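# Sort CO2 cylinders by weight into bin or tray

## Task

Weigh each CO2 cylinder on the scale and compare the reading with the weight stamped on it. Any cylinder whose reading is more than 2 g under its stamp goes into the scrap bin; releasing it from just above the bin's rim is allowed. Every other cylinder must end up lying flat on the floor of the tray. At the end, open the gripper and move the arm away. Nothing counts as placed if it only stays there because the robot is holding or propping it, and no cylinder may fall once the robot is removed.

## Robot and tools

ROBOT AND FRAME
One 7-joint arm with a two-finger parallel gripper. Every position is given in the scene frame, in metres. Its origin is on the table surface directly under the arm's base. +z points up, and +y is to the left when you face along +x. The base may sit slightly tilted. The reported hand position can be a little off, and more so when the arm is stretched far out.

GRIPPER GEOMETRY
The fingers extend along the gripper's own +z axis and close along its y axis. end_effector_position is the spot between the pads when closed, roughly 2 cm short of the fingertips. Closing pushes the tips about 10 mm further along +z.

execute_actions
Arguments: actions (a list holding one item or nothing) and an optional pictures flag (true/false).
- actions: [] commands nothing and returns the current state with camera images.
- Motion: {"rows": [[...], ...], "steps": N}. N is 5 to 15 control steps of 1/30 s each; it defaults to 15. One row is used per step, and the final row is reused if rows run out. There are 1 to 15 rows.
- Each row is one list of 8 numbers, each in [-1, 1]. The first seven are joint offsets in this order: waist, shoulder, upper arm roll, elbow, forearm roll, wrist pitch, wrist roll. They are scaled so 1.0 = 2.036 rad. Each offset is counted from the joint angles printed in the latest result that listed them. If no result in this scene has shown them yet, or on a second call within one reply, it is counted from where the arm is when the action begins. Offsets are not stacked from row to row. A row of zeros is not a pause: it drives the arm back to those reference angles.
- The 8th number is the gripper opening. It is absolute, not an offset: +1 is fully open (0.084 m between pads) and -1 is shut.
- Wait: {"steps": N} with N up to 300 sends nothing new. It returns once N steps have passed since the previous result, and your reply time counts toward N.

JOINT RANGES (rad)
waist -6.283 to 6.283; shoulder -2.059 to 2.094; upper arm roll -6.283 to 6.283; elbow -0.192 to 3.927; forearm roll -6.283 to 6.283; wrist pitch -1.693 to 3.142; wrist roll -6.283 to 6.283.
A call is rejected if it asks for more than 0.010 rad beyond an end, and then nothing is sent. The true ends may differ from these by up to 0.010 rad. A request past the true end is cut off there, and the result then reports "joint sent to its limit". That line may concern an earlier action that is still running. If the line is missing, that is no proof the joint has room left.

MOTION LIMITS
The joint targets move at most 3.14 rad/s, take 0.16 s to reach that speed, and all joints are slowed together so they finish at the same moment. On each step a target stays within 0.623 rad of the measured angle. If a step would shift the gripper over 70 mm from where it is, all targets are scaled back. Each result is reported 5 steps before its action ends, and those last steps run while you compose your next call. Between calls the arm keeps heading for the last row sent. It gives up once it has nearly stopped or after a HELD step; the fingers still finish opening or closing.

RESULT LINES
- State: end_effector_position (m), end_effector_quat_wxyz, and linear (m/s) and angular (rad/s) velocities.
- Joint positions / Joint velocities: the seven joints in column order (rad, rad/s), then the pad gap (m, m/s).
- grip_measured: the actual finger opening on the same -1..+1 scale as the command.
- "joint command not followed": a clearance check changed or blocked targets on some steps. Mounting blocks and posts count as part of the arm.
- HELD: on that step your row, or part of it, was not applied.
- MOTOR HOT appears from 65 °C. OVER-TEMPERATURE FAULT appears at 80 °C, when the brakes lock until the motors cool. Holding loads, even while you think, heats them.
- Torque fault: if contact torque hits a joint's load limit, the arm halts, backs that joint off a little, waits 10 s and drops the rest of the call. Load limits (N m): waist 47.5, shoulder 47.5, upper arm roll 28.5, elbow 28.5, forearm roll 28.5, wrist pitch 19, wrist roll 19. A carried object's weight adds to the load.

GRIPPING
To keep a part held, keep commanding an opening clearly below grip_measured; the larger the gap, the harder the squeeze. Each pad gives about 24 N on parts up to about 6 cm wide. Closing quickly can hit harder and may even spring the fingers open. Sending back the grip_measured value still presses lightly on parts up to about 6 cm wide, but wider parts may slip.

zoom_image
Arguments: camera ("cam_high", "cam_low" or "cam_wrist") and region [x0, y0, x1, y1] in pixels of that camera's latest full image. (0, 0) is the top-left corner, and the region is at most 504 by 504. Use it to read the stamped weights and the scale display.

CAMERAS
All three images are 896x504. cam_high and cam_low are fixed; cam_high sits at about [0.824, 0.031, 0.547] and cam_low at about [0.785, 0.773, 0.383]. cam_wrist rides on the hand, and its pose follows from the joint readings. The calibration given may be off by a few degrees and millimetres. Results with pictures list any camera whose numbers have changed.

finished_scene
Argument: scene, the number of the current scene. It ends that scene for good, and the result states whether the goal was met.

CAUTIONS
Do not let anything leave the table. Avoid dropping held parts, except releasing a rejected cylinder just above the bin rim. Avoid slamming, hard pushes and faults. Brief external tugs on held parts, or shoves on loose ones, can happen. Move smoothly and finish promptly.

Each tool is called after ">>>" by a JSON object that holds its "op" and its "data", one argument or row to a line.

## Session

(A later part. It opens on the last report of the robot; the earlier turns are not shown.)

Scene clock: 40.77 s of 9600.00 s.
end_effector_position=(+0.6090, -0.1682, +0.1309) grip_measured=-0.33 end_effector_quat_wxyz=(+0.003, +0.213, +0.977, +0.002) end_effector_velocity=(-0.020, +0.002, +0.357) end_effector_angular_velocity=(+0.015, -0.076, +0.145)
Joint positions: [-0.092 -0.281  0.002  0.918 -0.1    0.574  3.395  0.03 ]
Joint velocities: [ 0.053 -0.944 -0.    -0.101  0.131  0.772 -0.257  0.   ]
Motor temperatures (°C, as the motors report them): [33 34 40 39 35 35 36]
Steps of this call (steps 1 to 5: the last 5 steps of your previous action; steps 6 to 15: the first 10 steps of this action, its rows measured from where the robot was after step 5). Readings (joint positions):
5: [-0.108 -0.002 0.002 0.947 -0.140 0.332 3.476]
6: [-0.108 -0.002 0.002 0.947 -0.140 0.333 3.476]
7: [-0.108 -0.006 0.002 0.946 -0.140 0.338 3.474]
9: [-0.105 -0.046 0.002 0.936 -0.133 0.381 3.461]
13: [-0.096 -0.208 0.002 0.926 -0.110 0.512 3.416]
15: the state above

Deltas to Sa: .380,-.337,0,-.447,-.408,-.004,-1.433.

>>> {"op": "execute_actions", "data": {
  "actions": [
    {"rows":[[0.1866,-0.1655,0,-0.2195,-0.2,-0.002,-0.704,-0.8]]}
  ]
}}

>>> {"op": "execute_actions", "data": {
  "actions": [
    {"steps":26}
  ]
}}

>>> {"op": "execute_actions", "data": {
  "actions": [
    {"rows":[[-0.016,0.055,0,0.004,-0.039,-0.047,0.017,-0.8],[-0.016,0.055,0,0.004,-0.039,-0.047,0.017,-0.8],[-0.016,0.055,0,0.004,-0.039,-0.047,0.017,-0.8],[-0.016,0.055,0,0.004,-0.039,-0.047,0.017,-0.8],[-0.016,0.055,0,0.004,-0.039,-0.047,0.017,-0.8],[-0.026,0.088,0,0.0065,-0.062,-0.076,0.028,-0.8],[-0.026,0.088,0,0.0065,-0.062,-0.076,0.028,-0.8],[-0.026,0.088,0,0.0065,-0.062,-0.076,0.028,-0.8],[-0.026,0.088,0,0.0065,-0.062,-0.076,0.028,-0.8],[-0.034,0.113,0,0.008,-0.08,-0.098,0.037,-0.8]]}
  ]
}}

>>> {"op": "execute_actions", "data": {
  "actions": [
    {"steps":15}
  ]
}}

>>> {"op": "execute_actions", "data": {
  "actions": [
    {"rows":[[0,0,0,0,0,0,0,-0.3],[0,0,0,0,0,0,0,-0.2],[0,0,0,0,0,0,0,-0.05],[0,0,0,0,0,0,0,0.1],[0,0,0,0,0,0,0,0.3]],"steps":10}
  ]
}}

>>> {"op": "execute_actions", "data": {
  "actions": [
    {"rows":[[0.034,-0.113,0,-0.008,0.08,0.098,-0.037,0.3]]}
  ]
}}

>>> {"op": "execute_actions", "data": {
  "actions": [
    {"steps":30}
  ],
  "pictures": true
}}

Scene clock: 41.47 s of 9600.00 s.
end_effector_position=(+0.5536, -0.0814, +0.1519) grip_measured=-0.33 end_effector_quat_wxyz=(-0.007, -0.136, +0.991, +0.002) end_effector_velocity=(-0.217, +0.304, +0.004) end_effector_angular_velocity=(+0.031, -0.039, +3.213)
Joint positions: [ 0.097 -0.479  0.003  0.692 -0.294  0.605  3.013  0.03 ]
Joint velocities: [ 0.735 -0.541 -0.014 -0.852 -0.817 -0.131 -1.9    0.   ]
Motor temperatures (°C, as the motors report them): [33 34 40 39 35 35 36]
Steps of this call (steps 1 to 5: the last 5 steps of your previous action; steps 6 to 11: the robot went on to your last target; steps 12 to 21: the first 10 steps of this action). Readings (joint positions):
12: [-0.088 -0.346 0.002 0.906 -0.090 0.637 3.374]
13: [-0.085 -0.348 0.001 0.903 -0.093 0.636 3.369]
15: [-0.058 -0.368 -0.002 0.872 -0.125 0.631 3.320]
19: [0.047 -0.443 0.004 0.750 -0.239 0.613 3.131]
21: the state above

Scene clock: 42.33 s of 9600.00 s.
end_effector_position=(+0.4918, -0.0081, +0.1527) grip_measured=-0.33 end_effector_quat_wxyz=(-0.006, +0.742, -0.670, +0.001) end_effector_velocity=(+0.000, +0.001, +0.001) end_effector_angular_velocity=(+0.001, -0.002, +0.009)
Joint positions: [ 0.288 -0.618  0.002  0.471 -0.507  0.57   1.963  0.03 ]
Joint velocities: [ 0.001 -0.002  0.002 -0.     0.    -0.    -0.007 -0.   ]
Motor temperatures (°C, as the motors report them): [33 34 40 39 35 35 36]
Kept back: nothing.
Steps of this call (steps 1 to 5: the last 5 steps of your previous action; steps 6 to 26: the robot went on to your last target). Readings (joint positions):
1: [0.121 -0.497 0.003 0.664 -0.321 0.600 2.947]
2: [0.145 -0.514 0.003 0.636 -0.348 0.596 2.874]
4: [0.191 -0.547 0.003 0.584 -0.398 0.588 2.707]
8: [0.256 -0.594 0.003 0.508 -0.470 0.576 2.320]
26: the state above

Scene clock: 42.67 s of 9600.00 s.
end_effector_position=(+0.4912, -0.0030, +0.1094) grip_measured=-0.33 end_effector_quat_wxyz=(-0.000, +0.757, -0.653, +0.000) end_effector_velocity=(-0.032, +0.017, -0.118) end_effector_angular_velocity=(+0.014, +0.074, +0.110)
Joint positions: [ 0.242 -0.462  0.002  0.482 -0.615  0.438  2.011  0.03 ]
Joint velocities: [-0.116  0.39  -0.005 -0.002 -0.264 -0.322  0.126  0.   ]
Motor temperatures (°C, as the motors report them): [33 34 40 39 35 35 36]
Steps of this call (steps 1 to 10: the first 10 steps of this action). Readings (joint positions):
1: [0.288 -0.618 0.002 0.471 -0.507 0.570 1.963]
2: [0.286 -0.614 0.002 0.472 -0.511 0.565 1.965]
4: [0.275 -0.575 0.002 0.477 -0.540 0.530 1.977]
8: [0.253 -0.498 0.002 0.479 -0.592 0.468 2.000]
10: the state above

Scene clock: 43.17 s of 9600.00 s.
end_effector_position=(+0.4888, +0.0010, +0.0891) grip_measured=-0.33 end_effector_quat_wxyz=(-0.002, +0.764, -0.645, -0.003) end_effector_velocity=(-0.001, +0.001, -0.002) end_effector_angular_velocity=(+0.001, +0.002, +0.004)
Joint positions: [ 0.219 -0.389  0.002  0.488 -0.669  0.371  2.038  0.03 ]
Joint velocities: [-0.001  0.006  0.002 -0.    -0.003 -0.004  0.001 -0.   ]
Motor temperatures (°C, as the motors report them): [33 34 40 39 35 35 36]
Kept back: nothing.
Steps of this call (steps 1 to 5: the last 5 steps of your previous action; steps 6 to 15: the robot went on to your last target). Readings (joint positions):
1: [0.238 -0.449 0.002 0.482 -0.625 0.426 2.016]
2: [0.232 -0.432 0.002 0.485 -0.638 0.409 2.023]
4: [0.224 -0.405 0.002 0.486 -0.656 0.388 2.031]
8: [0.220 -0.392 0.002 0.487 -0.667 0.374 2.037]
15: the state above

Scene clock: 43.33 s of 9600.00 s.
end_effector_position=(+0.4891, +0.0011, +0.0894) grip_measured=+0.17 end_effector_quat_wxyz=(-0.003, +0.764, -0.645, -0.003) end_effector_velocity=(+0.001, -0.000, +0.001) end_effector_angular_velocity=(-0.001, -0.002, -0.001)
Joint positions: [ 0.219 -0.389  0.002  0.488 -0.669  0.371  2.038  0.051]
Joint velocities: [ 0.    -0.002  0.     0.001 -0.     0.001  0.001  0.204]
Motor temperatures (°C, as the motors report them): [33 34 40 39 35 35 36]
Steps of this call (steps 1 to 5: the first 5 steps of this action). Readings (joint positions):
1: [0.219 -0.389 0.002 0.488 -0.669 0.371 2.038]
2: [0.219 -0.389 0.002 0.488 -0.669 0.371 2.038]
4: [0.219 -0.389 0.002 0.488 -0.669 0.371 2.038]
5: the state above

Scene clock: 43.83 s of 9600.00 s.
end_effector_position=(+0.4958, -0.0079, +0.1510) grip_measured=+0.29 end_effector_quat_wxyz=(-0.009, +0.743, -0.669, +0.005) end_effector_velocity=(-0.050, -0.004, +0.023) end_effector_angular_velocity=(+0.009, +0.120, -0.038)
Joint positions: [ 0.283 -0.606  0.002  0.476 -0.519  0.554  1.969  0.056]
Joint velocities: [ 0.061 -0.166 -0.007 -0.072  0.152  0.208 -0.073 -0.   ]
Motor temperatures (°C, as the motors report them): [33 34 40 39 35 35 36]
Steps of this call (steps 1 to 5: the last 5 steps of your previous action; steps 6 to 15: the first 10 steps of this action, its rows measured from where the robot was after step 5). Readings (joint positions):
5: [0.219 -0.389 0.002 0.488 -0.669 0.371 2.038]
6: [0.219 -0.389 0.002 0.488 -0.669 0.371 2.038]
7: [0.220 -0.393 0.002 0.487 -0.665 0.376 2.036]
9: [0.234 -0.437 0.002 0.481 -0.632 0.419 2.020]
13: [0.276 -0.584 0.003 0.479 -0.535 0.533 1.976]
15: the state above

Scene clock: 44.83 s of 9600.00 s.
end_effector_position=(+0.4921, -0.0081, +0.1531) grip_measured=+0.29 end_effector_quat_wxyz=(-0.006, +0.742, -0.671, +0.002) end_effector_velocity=(-0.001, -0.000, -0.001) end_effector_angular_velocity=(-0.000, +0.003, -0.001)
Joint positions: [ 0.288 -0.619  0.002  0.471 -0.507  0.57   1.963  0.056]
Joint velocities: [ 0.     0.001 -0.    -0.001  0.001  0.001  0.     0.   ]
Motor temperatures (°C, as the motors report them): [33 34 40 39 35 36 36]
Kept back: nothing.
Steps of this call (steps 1 to 5: the last 5 steps of your previous action; steps 6 to 30: the robot went on to your last target). Readings (joint positions):
1: [0.285 -0.610 0.002 0.474 -0.515 0.559 1.967]
2: [0.286 -0.612 0.002 0.472 -0.512 0.563 1.965]
4: [0.287 -0.615 0.002 0.470 -0.509 0.567 1.964]
8: [0.288 -0.617 0.002 0.471 -0.507 0.570 1.963]
30: the state above
The arm was judged still, so your last target was given up. Only a new action makes it travel on or press farther. Fingers that are still opening or closing keep moving.
camera_calibration (this result's frames):
cam_wrist: T_world_to_cam=[[-0.995065, -0.0992216, 0.00120001, 0.522669], [-0.0991821, 0.994894, 0.0186599, 0.122355], [-0.00304535, 0.0184488, -0.999825, 0.286798], [0, 0, 0, 1]] pos_world=[0.533098, -0.0751617, 0.283837]

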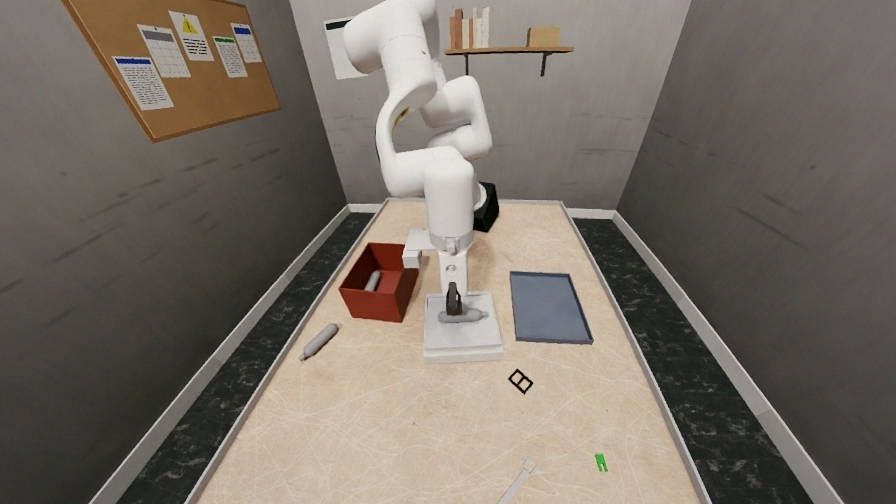

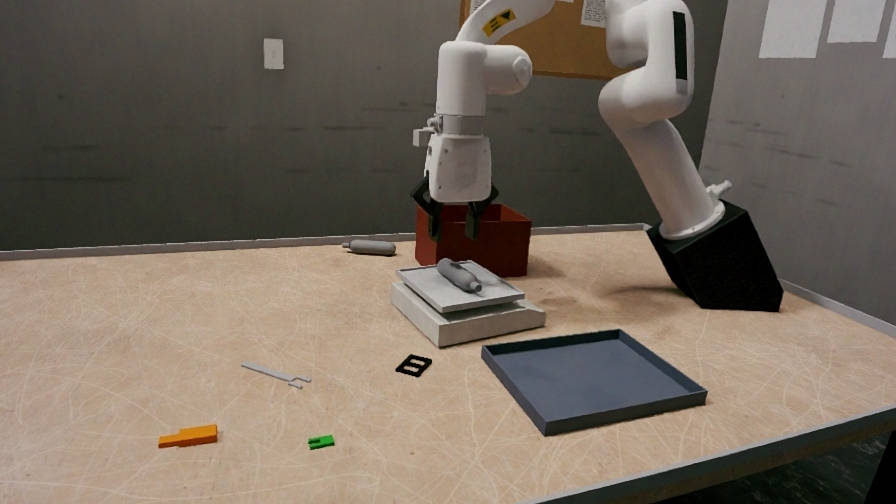

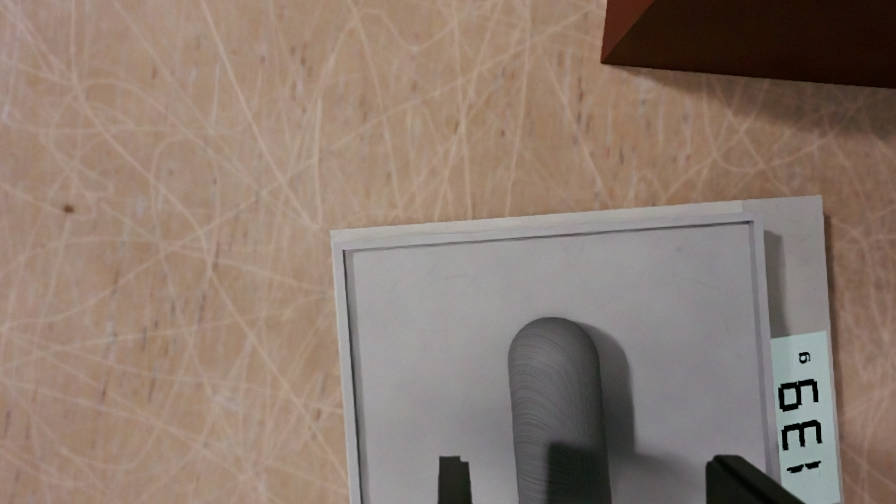

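>>> {"op": "execute_actions", "data": {
  "actions": [
    {"rows":[[-0.289,0.009,0,0.145,0.298,0.1,0.3,0.6]]}
  ]
}}

>>> {"op": "execute_actions", "data": {
  "actions": [
    {"steps":10}
  ]
}}

Scene clock: 45.53 s of 9600.00 s.
end_effector_position=(+0.5169, -0.1136, +0.1678) grip_measured=+0.59 end_effector_quat_wxyz=(-0.024, -0.439, +0.898, +0.006) end_effector_velocity=(+0.062, -0.426, +0.098) end_effector_angular_velocity=(-0.104, +0.079, -3.119)
Joint positions: [ 0.016 -0.61   0.002  0.608 -0.226  0.665  2.245  0.069]
Joint velocities: [-1.137  0.035 -0.007  0.567  1.166  0.39   1.171 -0.   ]
Motor temperatures (°C, as the motors report them): [33 34 40 39 35 36 36]
Steps of this call (steps 1 to 11: nothing new was sent; steps 12 to 21: the first 10 steps of this action). Readings (joint positions):
12: [0.288 -0.619 0.002 0.472 -0.506 0.571 1.963]
13: [0.283 -0.619 0.003 0.473 -0.501 0.573 1.969]
15: [0.241 -0.616 0.006 0.493 -0.455 0.588 2.016]
19: [0.091 -0.613 0.002 0.571 -0.303 0.639 2.167]
21: the state above

Scene clock: 45.87 s of 9600.00 s.
end_effector_position=(+0.5272, -0.2202, +0.2056) grip_measured=+0.59 end_effector_quat_wxyz=(-0.011, -0.054, +0.998, +0.007) end_effector_velocity=(-0.003, -0.032, +0.014) end_effector_angular_velocity=(+0.040, -0.000, -0.463)
Joint positions: [-0.285 -0.602 -0.     0.76   0.082  0.768  2.555  0.069]
Joint velocities: [-0.177  0.018  0.045  0.07   0.207  0.081  0.214 -0.   ]
Motor temperatures (°C, as the motors report them): [33 34 40 39 35 36 36]
Kept back: nothing.
Steps of this call (steps 1 to 5: the last 5 steps of your previous action; steps 6 to 10: the robot went on to your last target). Readings (joint positions):
1: [-0.022 -0.609 0.002 0.627 -0.187 0.678 2.284]
2: [-0.060 -0.608 0.001 0.647 -0.148 0.691 2.324]
4: [-0.138 -0.606 0.001 0.685 -0.068 0.718 2.404]
8: [-0.264 -0.603 -0.001 0.750 0.060 0.760 2.533]
10: the state above

Go slightly higher than hover (q2 -.22, q4 1.07, q6 .71): deltas -.239,.382,0,.31,.24,-.058,.125.

>>> {"op": "execute_actions", "data": {
  "actions": [
    {"rows":[[-0.1175,0.1876,0,0.152,0.115,-0.0285,0.0614,0.6]]}
  ]
}}

>>> {"op": "execute_actions", "data": {
  "actions": [
    {"steps":18}
  ],
  "pictures": true
}}

Scene clock: 46.43 s of 9600.00 s.
end_effector_position=(+0.5561, -0.3167, +0.1695) grip_measured=+0.59 end_effector_quat_wxyz=(-0.000, +0.138, +0.990, +0.007) end_effector_velocity=(+0.047, -0.394, -0.164) end_effector_angular_velocity=(-0.064, -0.083, -1.313)
Joint positions: [-0.466 -0.316  0.     0.992  0.261  0.726  2.653  0.069]
Joint velocities: [-0.63   1.069 -0.015  0.842  0.602 -0.178  0.296 -0.   ]
Motor temperatures (°C, as the motors report them): [33 34 40 39 35 36 36]
Steps of this call (steps 1 to 7: the robot went on to your last target; steps 8 to 17: the first 10 steps of this action). Readings (joint positions):
8: [-0.299 -0.600 0.003 0.766 0.099 0.774 2.573]
9: [-0.302 -0.596 0.003 0.770 0.102 0.773 2.574]
11: [-0.328 -0.552 0.005 0.807 0.129 0.766 2.588]
15: [-0.422 -0.391 0.001 0.933 0.219 0.738 2.632]
17: the state above

Scene clock: 47.03 s of 9600.00 s.
end_effector_position=(+0.5593, -0.3532, +0.1551) grip_measured=+0.59 end_effector_quat_wxyz=(+0.006, +0.197, +0.980, +0.004) end_effector_velocity=(-0.001, -0.002, -0.002) end_effector_angular_velocity=(+0.000, +0.002, -0.005)
Joint positions: [-0.524 -0.221  0.     1.069  0.316  0.71   2.68   0.069]
Joint velocities: [-0.002  0.005 -0.001  0.001  0.001 -0.001  0.001 -0.   ]
Motor temperatures (°C, as the motors report them): [33 34 40 39 35 36 36]
Kept back: nothing.
Steps of this call (steps 1 to 5: the last 5 steps of your previous action; steps 6 to 18: the robot went on to your last target). Readings (joint positions):
1: [-0.486 -0.283 -0.000 1.017 0.279 0.720 2.662]
2: [-0.500 -0.259 -0.002 1.035 0.292 0.717 2.668]
4: [-0.515 -0.235 -0.003 1.052 0.305 0.713 2.675]
8: [-0.521 -0.225 0.001 1.066 0.314 0.710 2.679]
18: the state above
camera_calibration (this result's frames):
cam_wrist: T_world_to_cam=[[0.386667, 0.921945, 0.0224783, 0.139851], [0.921731, -0.387141, 0.0230917, -0.587547], [0.0299915, 0.0117902, -0.999481, 0.274546], [0, 0, 0, 1]] pos_world=[0.479251, -0.359635, 0.284827]

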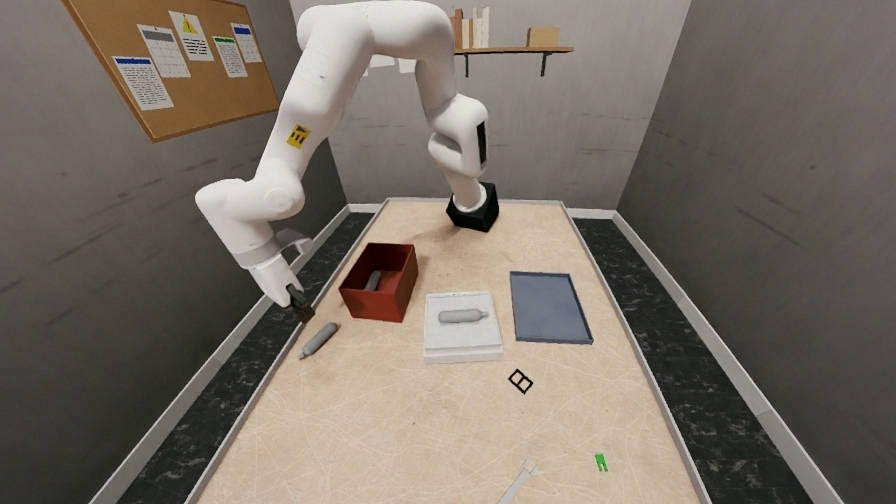

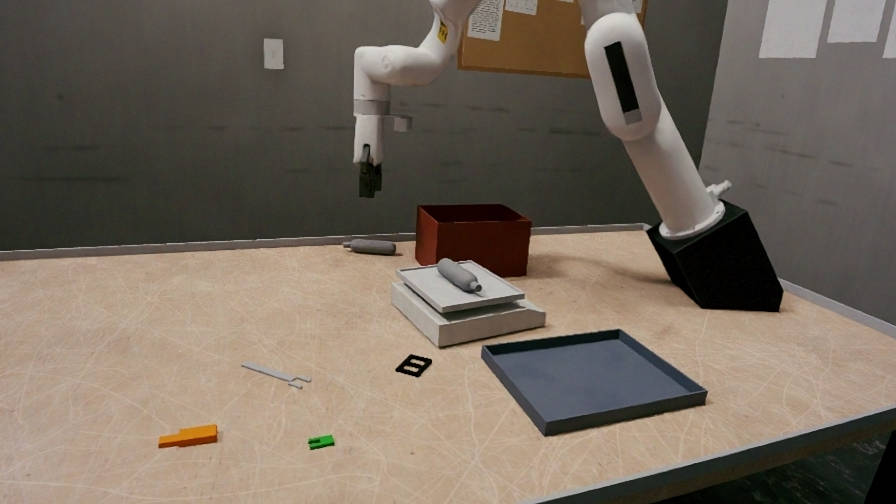

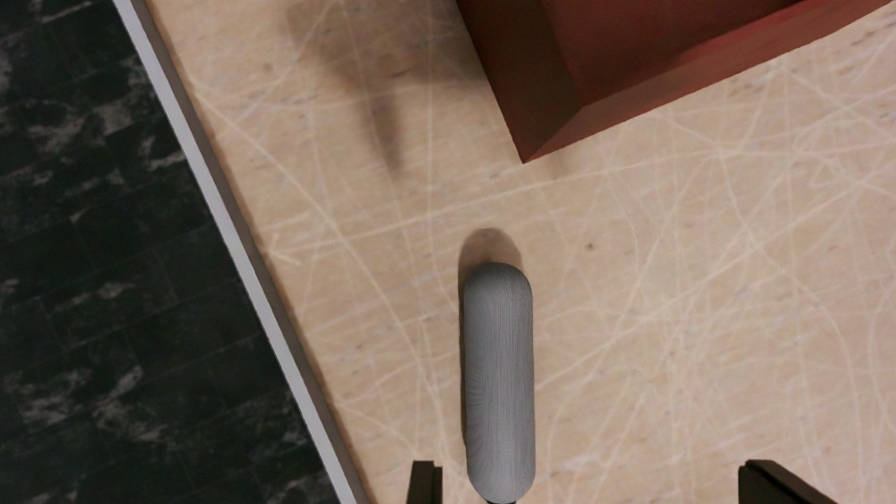

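>>> {"op": "execute_actions", "data": {
  "actions": [
    {"rows":[[0.006,0.05,0,0,0.012,-0.047,-0.011,0.4],[0.006,0.05,0,0,0.012,-0.047,-0.011,0.4],[0.006,0.05,0,0,0.012,-0.047,-0.011,0.4],[0.006,0.05,0,0,0.012,-0.047,-0.011,0.4],[0.015,0.1,0,0.006,0.025,-0.09,-0.023,0.4],[0.015,0.1,0,0.006,0.025,-0.09,-0.023,0.4],[0.015,0.1,0,0.006,0.025,-0.09,-0.023,0.4],[0.015,0.1,0,0.006,0.025,-0.09,-0.023,0.4],[0.022,0.135,0,0.012,0.033,-0.119,-0.03,0.4],[0.022,0.135,0,0.012,0.033,-0.119,-0.03,0.4],[0.022,0.135,0,0.012,0.033,-0.119,-0.03,0.4],[0.022,0.135,0,0.012,0.033,-0.119,-0.03,0.4],[0.0265,0.154,0,0.0157,0.0383,-0.135,-0.0344,0.4]]}
  ]
}}

>>> {"op": "execute_actions", "data": {
  "actions": [
    {"steps":18}
  ],
  "pictures": true
}}

Scene clock: 47.83 s of 9600.00 s.
end_effector_position=(+0.5513, -0.3589, +0.0738) grip_measured=+0.39 end_effector_quat_wxyz=(-0.002, +0.200, +0.980, +0.005) end_effector_velocity=(-0.021, -0.002, -0.266) end_effector_angular_velocity=(-0.011, +0.023, +0.008)
Joint positions: [-0.496 -0.034  0.001  1.076  0.362  0.546  2.639  0.061]
Joint velocities: [ 0.125  0.636  0.003  0.068  0.163 -0.565 -0.148  0.   ]
Motor temperatures (°C, as the motors report them): [33 34 40 40 35 36 36]
Steps of this call (steps 1 to 14: the robot went on to your last target; steps 15 to 24: the first 10 steps of this action). Readings (joint positions):
15: [-0.524 -0.220 -0.000 1.069 0.316 0.709 2.680]
16: [-0.523 -0.216 -0.000 1.070 0.318 0.704 2.679]
18: [-0.519 -0.181 -0.001 1.074 0.327 0.666 2.670]
22: [-0.504 -0.080 -0.000 1.074 0.351 0.582 2.648]
24: the state above

Scene clock: 48.43 s of 9600.00 s.
end_effector_position=(+0.5496, -0.3600, +0.0241) grip_measured=+0.39 end_effector_quat_wxyz=(-0.000, +0.199, +0.980, +0.000) end_effector_velocity=(-0.003, +0.002, -0.005) end_effector_angular_velocity=(+0.005, +0.008, -0.000)
Joint positions: [-0.47   0.092  0.     1.101  0.394  0.435  2.61   0.061]
Joint velocities: [ 0.001  0.008  0.    -0.003  0.    -0.002 -0.001 -0.   ]
Motor temperatures (°C, as the motors report them): [33 34 40 39 35 36 36]
Kept back: nothing.
Steps of this call (steps 1 to 5: the last 5 steps of your previous action; steps 6 to 18: the robot went on to your last target). Readings (joint positions):
1: [-0.492 -0.011 0.000 1.081 0.368 0.525 2.633]
2: [-0.487 0.011 0.000 1.086 0.373 0.506 2.629]
4: [-0.481 0.043 0.001 1.089 0.380 0.480 2.622]
8: [-0.472 0.084 0.001 1.098 0.391 0.444 2.613]
18: the state above
camera_calibration (this result's frames):
cam_wrist: T_world_to_cam=[[0.390708, 0.920416, 0.0134906, 0.150281], [0.920369, -0.390865, 0.0120709, -0.578495], [0.0163833, 0.0077001, -0.999836, 0.150006], [0, 0, 0, 1]] pos_world=[0.471256, -0.36559, 0.154937]

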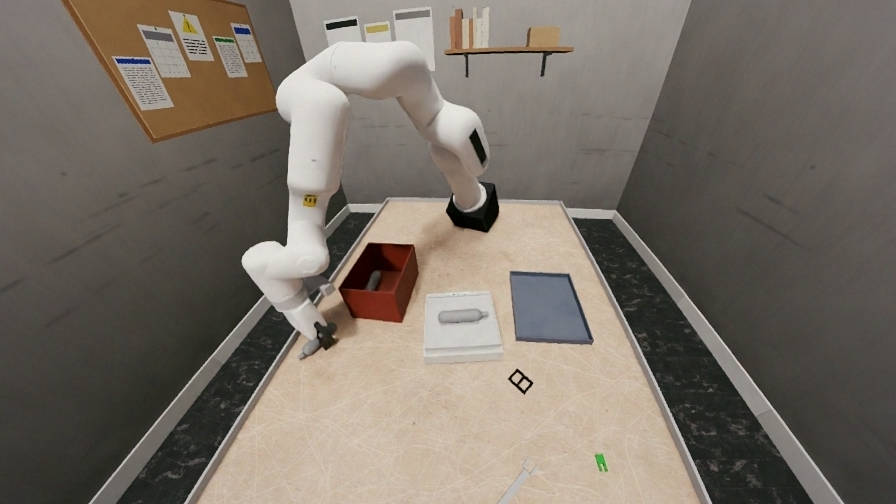

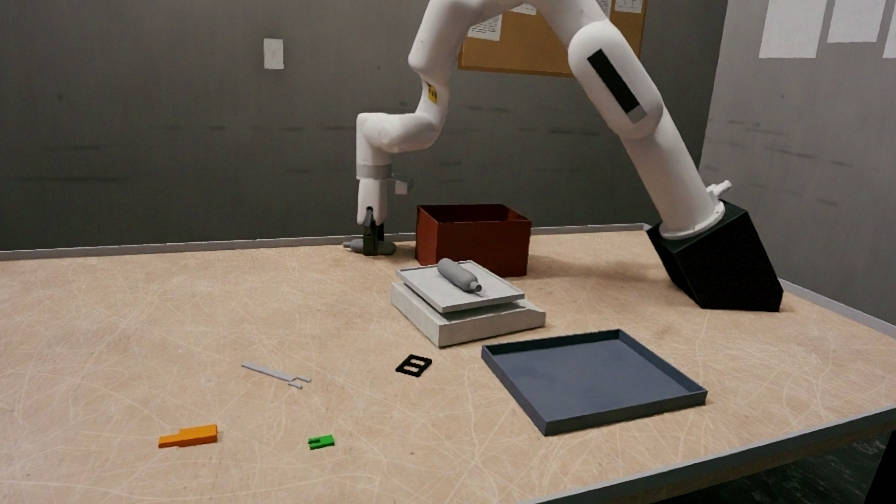

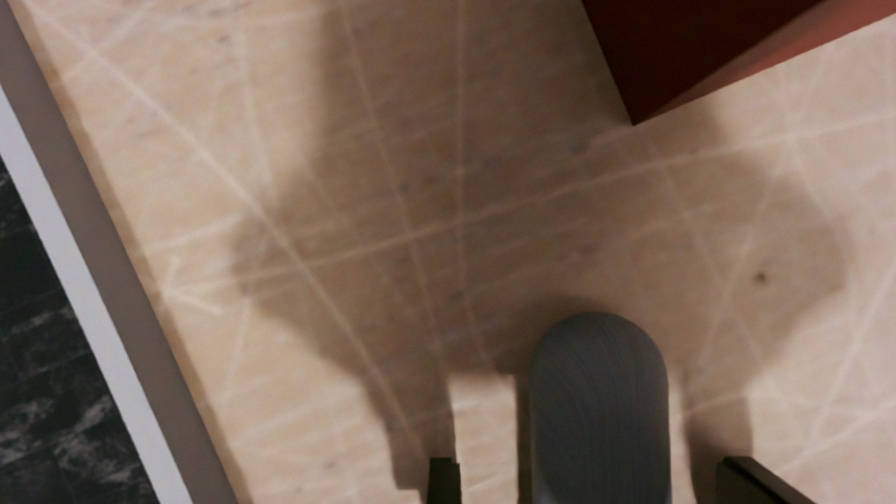

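>>> {"op": "execute_actions", "data": {
  "actions": [
    {"rows":[[0,0,0,0,0,0,0,0.1],[0,0,0,0,0,0,0,-0.1],[0,0,0,0,0,0,0,-0.25],[0,0,0,0,0,0,0,-0.4],[0,0,0,0,0,0,0,-0.6],[0,0,0,0,0,0,0,-0.8]],"steps":12}
  ]
}}

>>> {"op": "execute_actions", "data": {
  "actions": [
    {"rows":[[-0.03,-0.2,0,-0.01,-0.045,0.18,0.04,-0.8]]}
  ]
}}

>>> {"op": "execute_actions", "data": {
  "actions": [
    {"steps":10}
  ]
}}

Scene clock: 49.07 s of 9600.00 s.
end_effector_position=(+0.5496, -0.3600, +0.0241) grip_measured=-0.33 end_effector_quat_wxyz=(-0.000, +0.199, +0.980, +0.001) end_effector_velocity=(-0.001, -0.001, +0.000) end_effector_angular_velocity=(-0.001, +0.002, -0.002)
Joint positions: [-0.47   0.092  0.     1.101  0.394  0.435  2.61   0.03 ]
Joint velocities: [-0.    -0.    -0.003 -0.001 -0.001  0.     0.    -0.   ]
Motor temperatures (°C, as the motors report them): [33 34 40 39 35 36 36]
Steps of this call (steps 1 to 12: the robot went on to your last target; steps 13 to 19: the first 7 steps of this action). Readings (joint positions):
13: [-0.470 0.093 0.000 1.101 0.394 0.435 2.610]
14: [-0.470 0.092 0.000 1.101 0.394 0.435 2.610]
16: [-0.470 0.092 0.000 1.101 0.394 0.435 2.610]
19: the state above

Scene clock: 49.57 s of 9600.00 s.
end_effector_position=(+0.5682, -0.3557, +0.1354) grip_measured=-0.33 end_effector_quat_wxyz=(+0.013, +0.193, +0.981, +0.006) end_effector_velocity=(+0.012, +0.055, +0.441) end_effector_angular_velocity=(+0.001, -0.039, +0.052)
Joint positions: [-0.508 -0.162 -0.     1.09   0.337  0.662  2.661  0.03 ]
Joint velocities: [-0.154 -1.029  0.004 -0.068 -0.232  0.931  0.207 -0.   ]
Motor temperatures (°C, as the motors report them): [33 34 40 39 35 36 36]
Steps of this call (steps 1 to 5: the last 5 steps of your previous action; steps 6 to 15: the first 10 steps of this action, its rows measured from where the robot was after step 5). Readings (joint positions):
5: [-0.470 0.092 0.000 1.101 0.394 0.435 2.610]
6: [-0.470 0.092 0.000 1.101 0.394 0.435 2.610]
7: [-0.470 0.088 0.000 1.100 0.393 0.441 2.611]
9: [-0.477 0.049 0.001 1.092 0.383 0.484 2.621]
13: [-0.498 -0.094 -0.000 1.094 0.352 0.601 2.647]
15: the state above

Scene clock: 49.90 s of 9600.00 s.
end_effector_position=(+0.5642, -0.3446, +0.1965) grip_measured=-0.33 end_effector_quat_wxyz=(+0.012, +0.190, +0.982, +0.006) end_effector_velocity=(-0.009, +0.008, +0.001) end_effector_angular_velocity=(+0.019, +0.027, -0.001)
Joint positions: [-0.53  -0.31   0.001  1.078  0.303  0.799  2.691  0.03 ]
Joint velocities: [-0.005 -0.017  0.003 -0.012 -0.009  0.038  0.008 -0.   ]
Motor temperatures (°C, as the motors report them): [33 34 40 40 35 36 36]
Kept back: nothing.
Steps of this call (steps 1 to 5: the last 5 steps of your previous action; steps 6 to 10: the robot went on to your last target). Readings (joint positions):
1: [-0.513 -0.197 -0.000 1.088 0.329 0.694 2.668]
2: [-0.518 -0.231 -0.000 1.086 0.322 0.724 2.675]
4: [-0.526 -0.283 -0.000 1.086 0.311 0.766 2.684]
8: [-0.530 -0.309 0.000 1.081 0.304 0.794 2.690]
10: the state above

Deltas: .80,-.17,0,-.433,-.763,-.199,-.80.

>>> {"op": "execute_actions", "data": {
  "actions": [
    {"rows":[[0.393,-0.0835,0,-0.2127,-0.375,-0.098,-0.393,-0.8]]}
  ]
}}

>>> {"op": "execute_actions", "data": {
  "actions": [
    {"steps":28}
  ],
  "pictures": true
}}

Scene clock: 50.33 s of 9600.00 s.
end_effector_position=(+0.5660, -0.2385, +0.1636) grip_measured=-0.33 end_effector_quat_wxyz=(-0.028, -0.131, +0.991, +0.007) end_effector_velocity=(+0.020, +0.435, -0.087) end_effector_angular_velocity=(+0.115, +0.133, +2.677)
Joint positions: [-0.273 -0.373  0.     0.92   0.046  0.727  2.433  0.03 ]
Joint velocities: [ 1.062 -0.209  0.001 -0.533 -0.987 -0.252 -1.054 -0.   ]
Motor temperatures (°C, as the motors report them): [33 34 40 40 35 36 36]
Steps of this call (steps 1 to 3: the robot went on to your last target; steps 4 to 13: the first 10 steps of this action). Readings (joint positions):
4: [-0.530 -0.313 0.000 1.079 0.302 0.801 2.691]
5: [-0.526 -0.315 -0.001 1.077 0.297 0.799 2.685]
7: [-0.483 -0.327 -0.007 1.048 0.251 0.783 2.640]
11: [-0.343 -0.359 0.001 0.957 0.114 0.745 2.503]
13: the state above

Scene clock: 51.27 s of 9600.00 s.
end_effector_position=(+0.5420, -0.0146, +0.1515) grip_measured=-0.33 end_effector_quat_wxyz=(-0.004, +0.744, -0.668, -0.002) end_effector_velocity=(-0.002, +0.004, -0.000) end_effector_angular_velocity=(+0.002, +0.000, +0.014)
Joint positions: [ 0.269 -0.48   0.     0.645 -0.46   0.599  1.891  0.03 ]
Joint velocities: [ 0.006 -0.001  0.003 -0.005 -0.003 -0.    -0.003  0.   ]
Motor temperatures (°C, as the motors report them): [33 34 40 40 35 36 36]
Kept back: nothing.
Steps of this call (steps 1 to 5: the last 5 steps of your previous action; steps 6 to 28: the robot went on to your last target). Readings (joint positions):
1: [-0.237 -0.380 0.001 0.902 0.014 0.719 2.397]
2: [-0.201 -0.387 0.001 0.885 -0.019 0.711 2.362]
4: [-0.130 -0.401 0.001 0.849 -0.086 0.694 2.291]
8: [0.012 -0.429 0.001 0.776 -0.219 0.660 2.149]
28: the state above
camera_calibration (this result's frames):
cam_wrist: T_world_to_cam=[[-0.994394, -0.105365, 0.00886079, 0.570034], [-0.105162, 0.994234, 0.020969, 0.136689], [-0.0110191, 0.0199197, -0.999741, 0.289799], [0, 0, 0, 1]] pos_world=[0.584406, -0.0816121, 0.281807]

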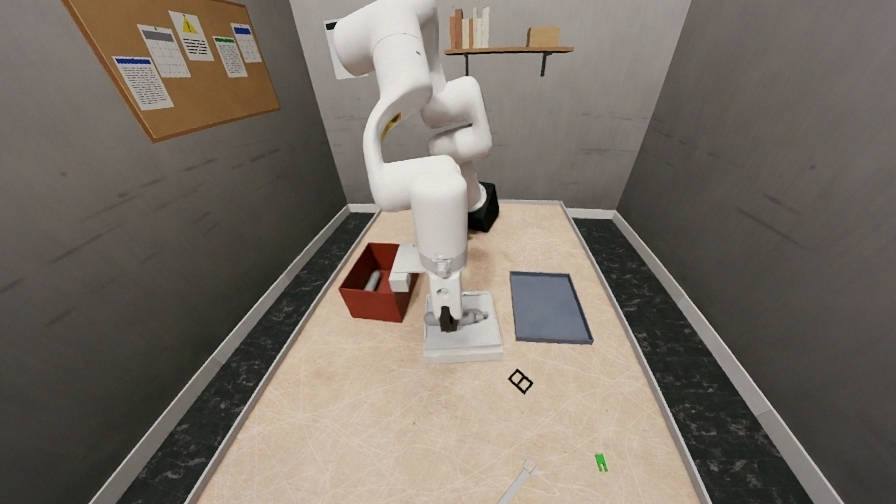

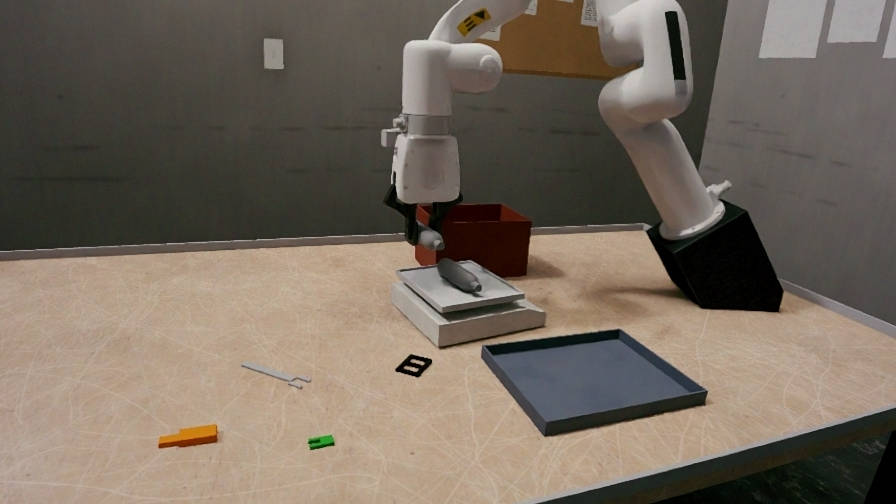

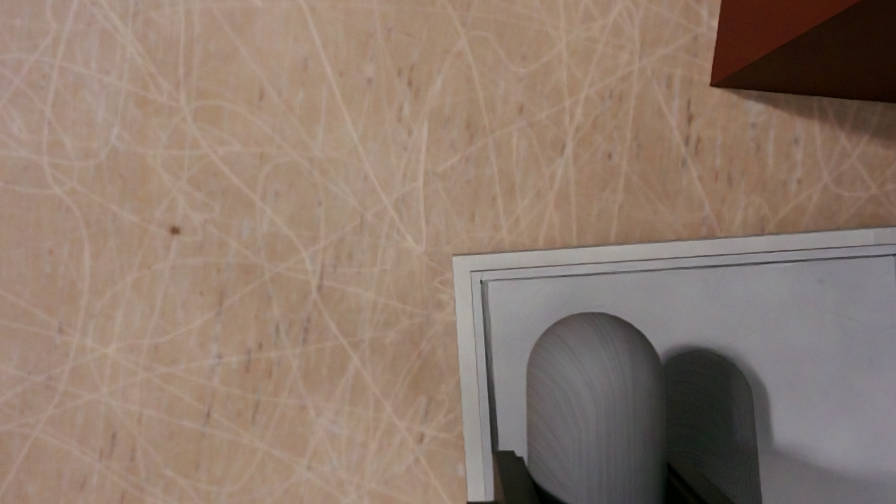

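>>> {"op": "execute_actions", "data": {
  "actions": [
    {"rows":[[-0.01,0.025,0,-0.008,-0.022,-0.034,0.011,-0.8],[-0.01,0.025,0,-0.008,-0.022,-0.034,0.011,-0.8],[-0.01,0.025,0,-0.008,-0.022,-0.034,0.011,-0.8],[-0.01,0.025,0,-0.008,-0.022,-0.034,0.011,-0.8],[-0.02,0.056,0,-0.007,-0.045,-0.062,0.022,-0.8],[-0.02,0.056,0,-0.007,-0.045,-0.062,0.022,-0.8],[-0.02,0.056,0,-0.007,-0.045,-0.062,0.022,-0.8],[-0.02,0.056,0,-0.007,-0.045,-0.062,0.022,-0.8],[-0.026,0.075,0,-0.006,-0.058,-0.078,0.029,-0.8],[-0.026,0.075,0,-0.006,-0.058,-0.078,0.029,-0.8],[-0.026,0.075,0,-0.006,-0.058,-0.078,0.029,-0.8],[-0.026,0.075,0,-0.006,-0.058,-0.078,0.029,-0.8],[-0.0297,0.0874,0,-0.005,-0.0673,-0.089,0.034,-0.8]]}
  ]
}}

>>> {"op": "execute_actions", "data": {
  "actions": [
    {"steps":18}
  ],
  "pictures": true
}}

Scene clock: 52.03 s of 9600.00 s.
end_effector_position=(+0.5367, -0.0127, +0.1115) grip_measured=-0.33 end_effector_quat_wxyz=(+0.000, +0.754, -0.657, +0.001) end_effector_velocity=(+0.003, +0.009, -0.128) end_effector_angular_velocity=(-0.014, -0.032, +0.100)
Joint positions: [ 0.231 -0.373 -0.     0.63  -0.544  0.483  1.933  0.03 ]
Joint velocities: [-0.139  0.403  0.007  0.024 -0.318 -0.405  0.166 -0.   ]
Motor temperatures (°C, as the motors report them): [33 34 40 40 35 36 36]
Steps of this call (steps 1 to 13: the robot went on to your last target; steps 14 to 23: the first 10 steps of this action). Readings (joint positions):
14: [0.270 -0.479 0.001 0.645 -0.460 0.599 1.891]
15: [0.268 -0.477 0.001 0.644 -0.464 0.593 1.893]
17: [0.259 -0.455 0.001 0.639 -0.483 0.562 1.903]
21: [0.239 -0.399 0.000 0.632 -0.526 0.505 1.924]
23: the state above

Scene clock: 52.63 s of 9600.00 s.
end_effector_position=(+0.5351, -0.0107, +0.0889) grip_measured=-0.33 end_effector_quat_wxyz=(+0.001, +0.759, -0.651, +0.001) end_effector_velocity=(-0.001, -0.001, -0.001) end_effector_angular_velocity=(-0.001, +0.003, -0.001)
Joint positions: [ 0.209 -0.302  0.     0.635 -0.596  0.418  1.96   0.03 ]
Joint velocities: [-0.001  0.004 -0.001  0.001 -0.001 -0.001  0.001 -0.   ]
Motor temperatures (°C, as the motors report them): [33 34 40 40 35 36 36]
Kept back: nothing.
Steps of this call (steps 1 to 5: the last 5 steps of your previous action; steps 6 to 18: the robot went on to your last target). Readings (joint positions):
1: [0.226 -0.359 -0.000 0.632 -0.555 0.469 1.938]
2: [0.223 -0.347 -0.000 0.632 -0.563 0.459 1.942]
4: [0.217 -0.330 -0.000 0.633 -0.575 0.444 1.949]
8: [0.210 -0.307 -0.000 0.634 -0.592 0.423 1.958]
18: the state above
camera_calibration (this result's frames):
cam_wrist: T_world_to_cam=[[-0.988334, -0.151767, 0.0127264, 0.560104], [-0.151633, 0.988377, 0.0109185, 0.15907], [-0.0142355, 0.00886136, -0.999859, 0.228667], [0, 0, 0, 1]] pos_world=[0.580946, -0.0742416, 0.21977]

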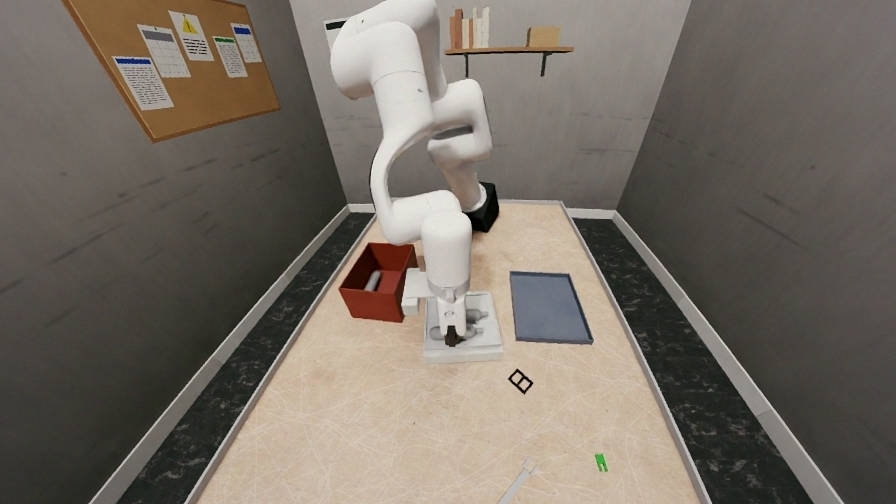

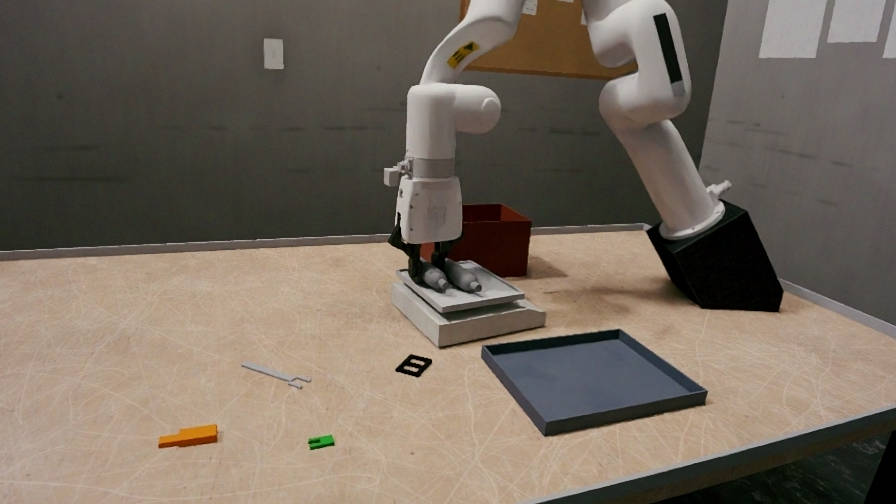

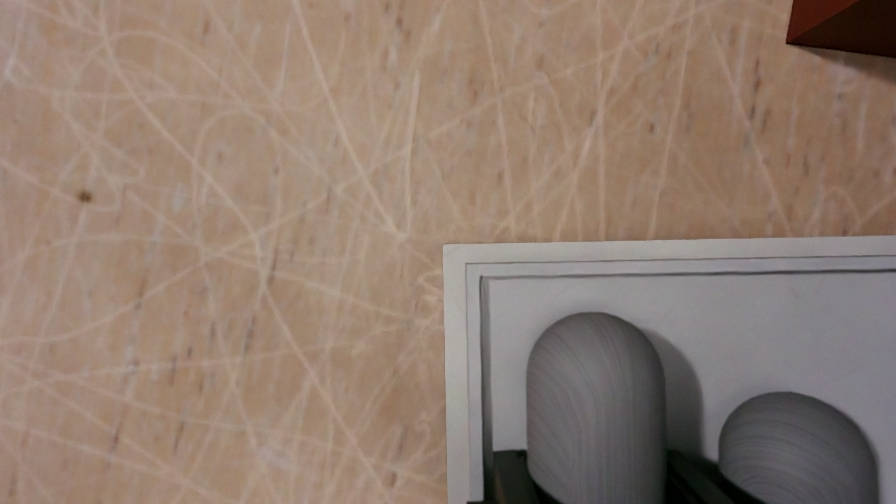

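>>> {"op": "execute_actions", "data": {
  "actions": [
    {"rows":[[0,0,0,0,0,0,0,-0.3],[0,0,0,0,0,0,0,-0.2],[0,0,0,0,0,0,0,-0.1],[0,0,0,0,0,0,0,0.0],[0,0,0,0,0,0,0,0.1]],"steps":10}
  ]
}}

>>> {"op": "execute_actions", "data": {
  "actions": [
    {"rows":[[0.02,-0.06,0,0,0.045,0.057,-0.022,0.1],[0.02,-0.06,0,0,0.045,0.057,-0.022,0.1],[0.02,-0.06,0,0,0.045,0.057,-0.022,0.1],[0.02,-0.06,0,0,0.045,0.057,-0.022,0.1],[0.02,-0.06,0,0,0.045,0.057,-0.022,0.1],[0.02,-0.06,0,0,0.045,0.057,-0.022,0.1],[0.02,-0.06,0,0,0.045,0.057,-0.022,0.1],[0.02,-0.06,0,0,0.045,0.057,-0.022,0.1],[0.039,-0.155,0,-0.08,0.0437,0.0747,0.001,0.1]]}
  ]
}}

>>> {"op": "execute_actions", "data": {
  "actions": [
    {"steps":45}
  ],
  "pictures": true
}}

Scene clock: 53.07 s of 9600.00 s.
end_effector_position=(+0.5355, -0.0106, +0.0891) grip_measured=+0.04 end_effector_quat_wxyz=(+0.000, +0.759, -0.651, +0.001) end_effector_velocity=(+0.001, -0.001, +0.001) end_effector_angular_velocity=(-0.000, -0.004, -0.002)
Joint positions: [ 0.209 -0.302  0.     0.636 -0.596  0.418  1.96   0.046]
Joint velocities: [ 0.    -0.003 -0.002  0.001 -0.    -0.001 -0.     0.131]
Motor temperatures (°C, as the motors report them): [33 34 40 40 35 36 36]
Steps of this call (steps 1 to 8: the robot went on to your last target; steps 9 to 13: the first 5 steps of this action). Readings (joint positions):
9: [0.209 -0.302 0.000 0.635 -0.597 0.418 1.960]
10: [0.209 -0.302 0.000 0.635 -0.597 0.418 1.960]
12: [0.209 -0.302 0.000 0.636 -0.596 0.418 1.960]
13: the state above

Scene clock: 53.57 s of 9600.00 s.
end_effector_position=(+0.5402, -0.0133, +0.1302) grip_measured=+0.09 end_effector_quat_wxyz=(-0.004, +0.749, -0.663, +0.003) end_effector_velocity=(-0.103, +0.004, +0.026) end_effector_angular_velocity=(-0.001, +0.109, -0.050)
Joint positions: [ 0.249 -0.425  0.     0.633 -0.51   0.529  1.919  0.048]
Joint velocities: [ 0.074 -0.286 -0.017 -0.27   0.052  0.139  0.045 -0.   ]
Motor temperatures (°C, as the motors report them): [33 34 40 40 35 36 36]
Steps of this call (steps 1 to 5: the last 5 steps of your previous action; steps 6 to 15: the first 10 steps of this action, its rows measured from where the robot was after step 5). Readings (joint positions):
5: [0.209 -0.302 0.000 0.635 -0.596 0.418 1.960]
6: [0.209 -0.302 0.000 0.635 -0.596 0.419 1.960]
7: [0.210 -0.306 -0.000 0.635 -0.592 0.424 1.958]
9: [0.224 -0.345 -0.001 0.632 -0.561 0.465 1.943]
13: [0.245 -0.415 0.001 0.640 -0.515 0.519 1.921]
15: the state above

Scene clock: 55.07 s of 9600.00 s.
end_effector_position=(+0.4925, -0.0087, +0.1529) grip_measured=+0.09 end_effector_quat_wxyz=(-0.006, +0.742, -0.671, +0.002) end_effector_velocity=(+0.000, -0.000, -0.000) end_effector_angular_velocity=(+0.001, +0.000, -0.001)
Joint positions: [ 0.288 -0.618  0.     0.473 -0.507  0.57   1.962  0.048]
Joint velocities: [ 0.     0.002 -0.001  0.    -0.    -0.001  0.     0.   ]
Motor temperatures (°C, as the motors report them): [33 34 40 40 35 36 36]
Kept back: nothing.
Steps of this call (steps 1 to 5: the last 5 steps of your previous action; steps 6 to 30: the robot went on to your last target; steps 31 to 45: nothing new was sent). Readings (joint positions):
1: [0.252 -0.440 -0.000 0.619 -0.508 0.534 1.923]
2: [0.258 -0.470 -0.001 0.593 -0.508 0.541 1.930]
4: [0.274 -0.546 0.000 0.530 -0.508 0.556 1.946]
8: [0.286 -0.606 0.000 0.482 -0.508 0.568 1.959]
45: the state above
The arm was judged still, so your last target was given up. Only a new action makes it travel on or press farther. Fingers that are still opening or closing keep moving.
camera_calibration (this result's frames):
cam_wrist: T_world_to_cam=[[-0.99514, -0.0984601, 0.0012497, 0.52305], [-0.0984205, 0.994974, 0.0184238, 0.122664], [-0.00305742, 0.0182112, -0.999829, 0.286634], [0, 0, 0, 1]] pos_world=[0.533458, -0.0757682, 0.283672]

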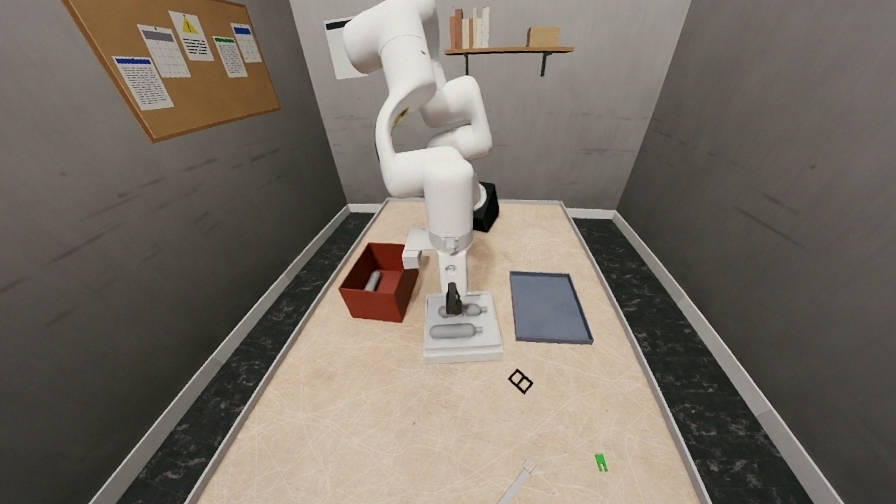

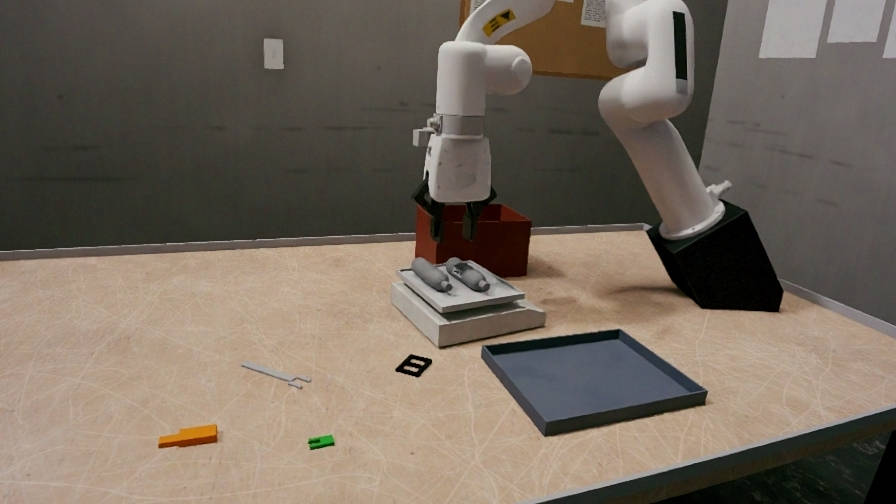

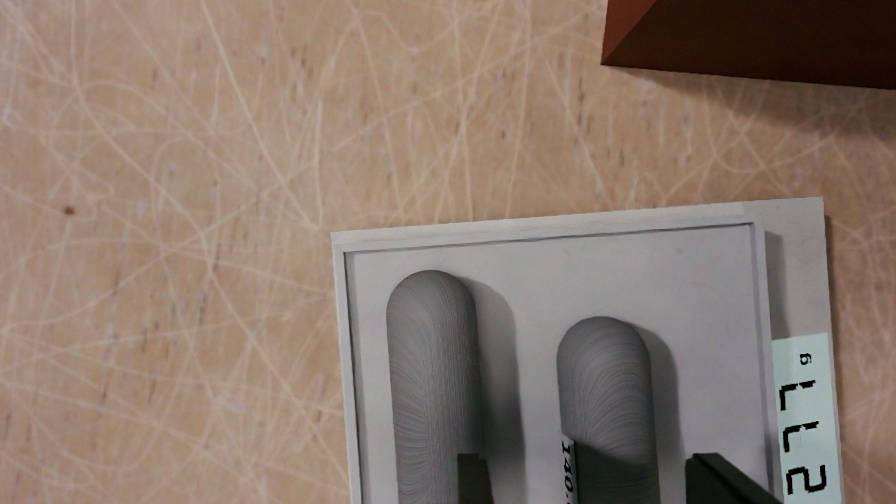

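>>> {"op": "zoom_image", "data": {
  "camera": "cam_wrist",
  "region": [530, 424, 630, 504]
}}

>>> {"op": "zoom_image", "data": {
  "camera": "cam_high",
  "region": [425, 295, 495, 345]
}}

Region (530, 424, 630, 504) of cam_wrist's 896x504 image, scaled by 5.040, with more detail than that image has; it fills the top 403 rows of this view, and the rest is white.

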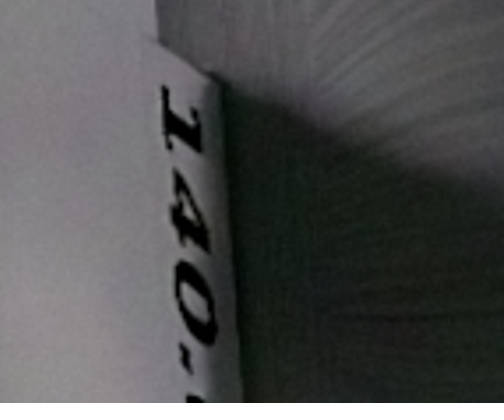

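Region (425, 295, 495, 345) of cam_high's 896x504 image, scaled by 7.200, with more detail than that image has; it fills the top 360 rows of this view, and the rest is white.

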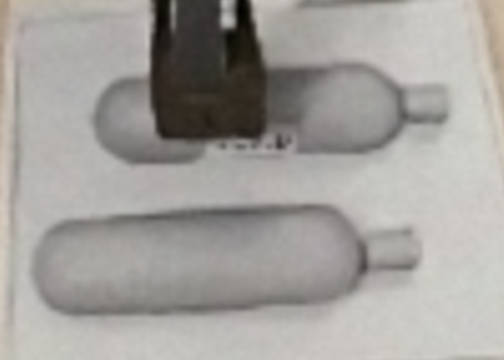

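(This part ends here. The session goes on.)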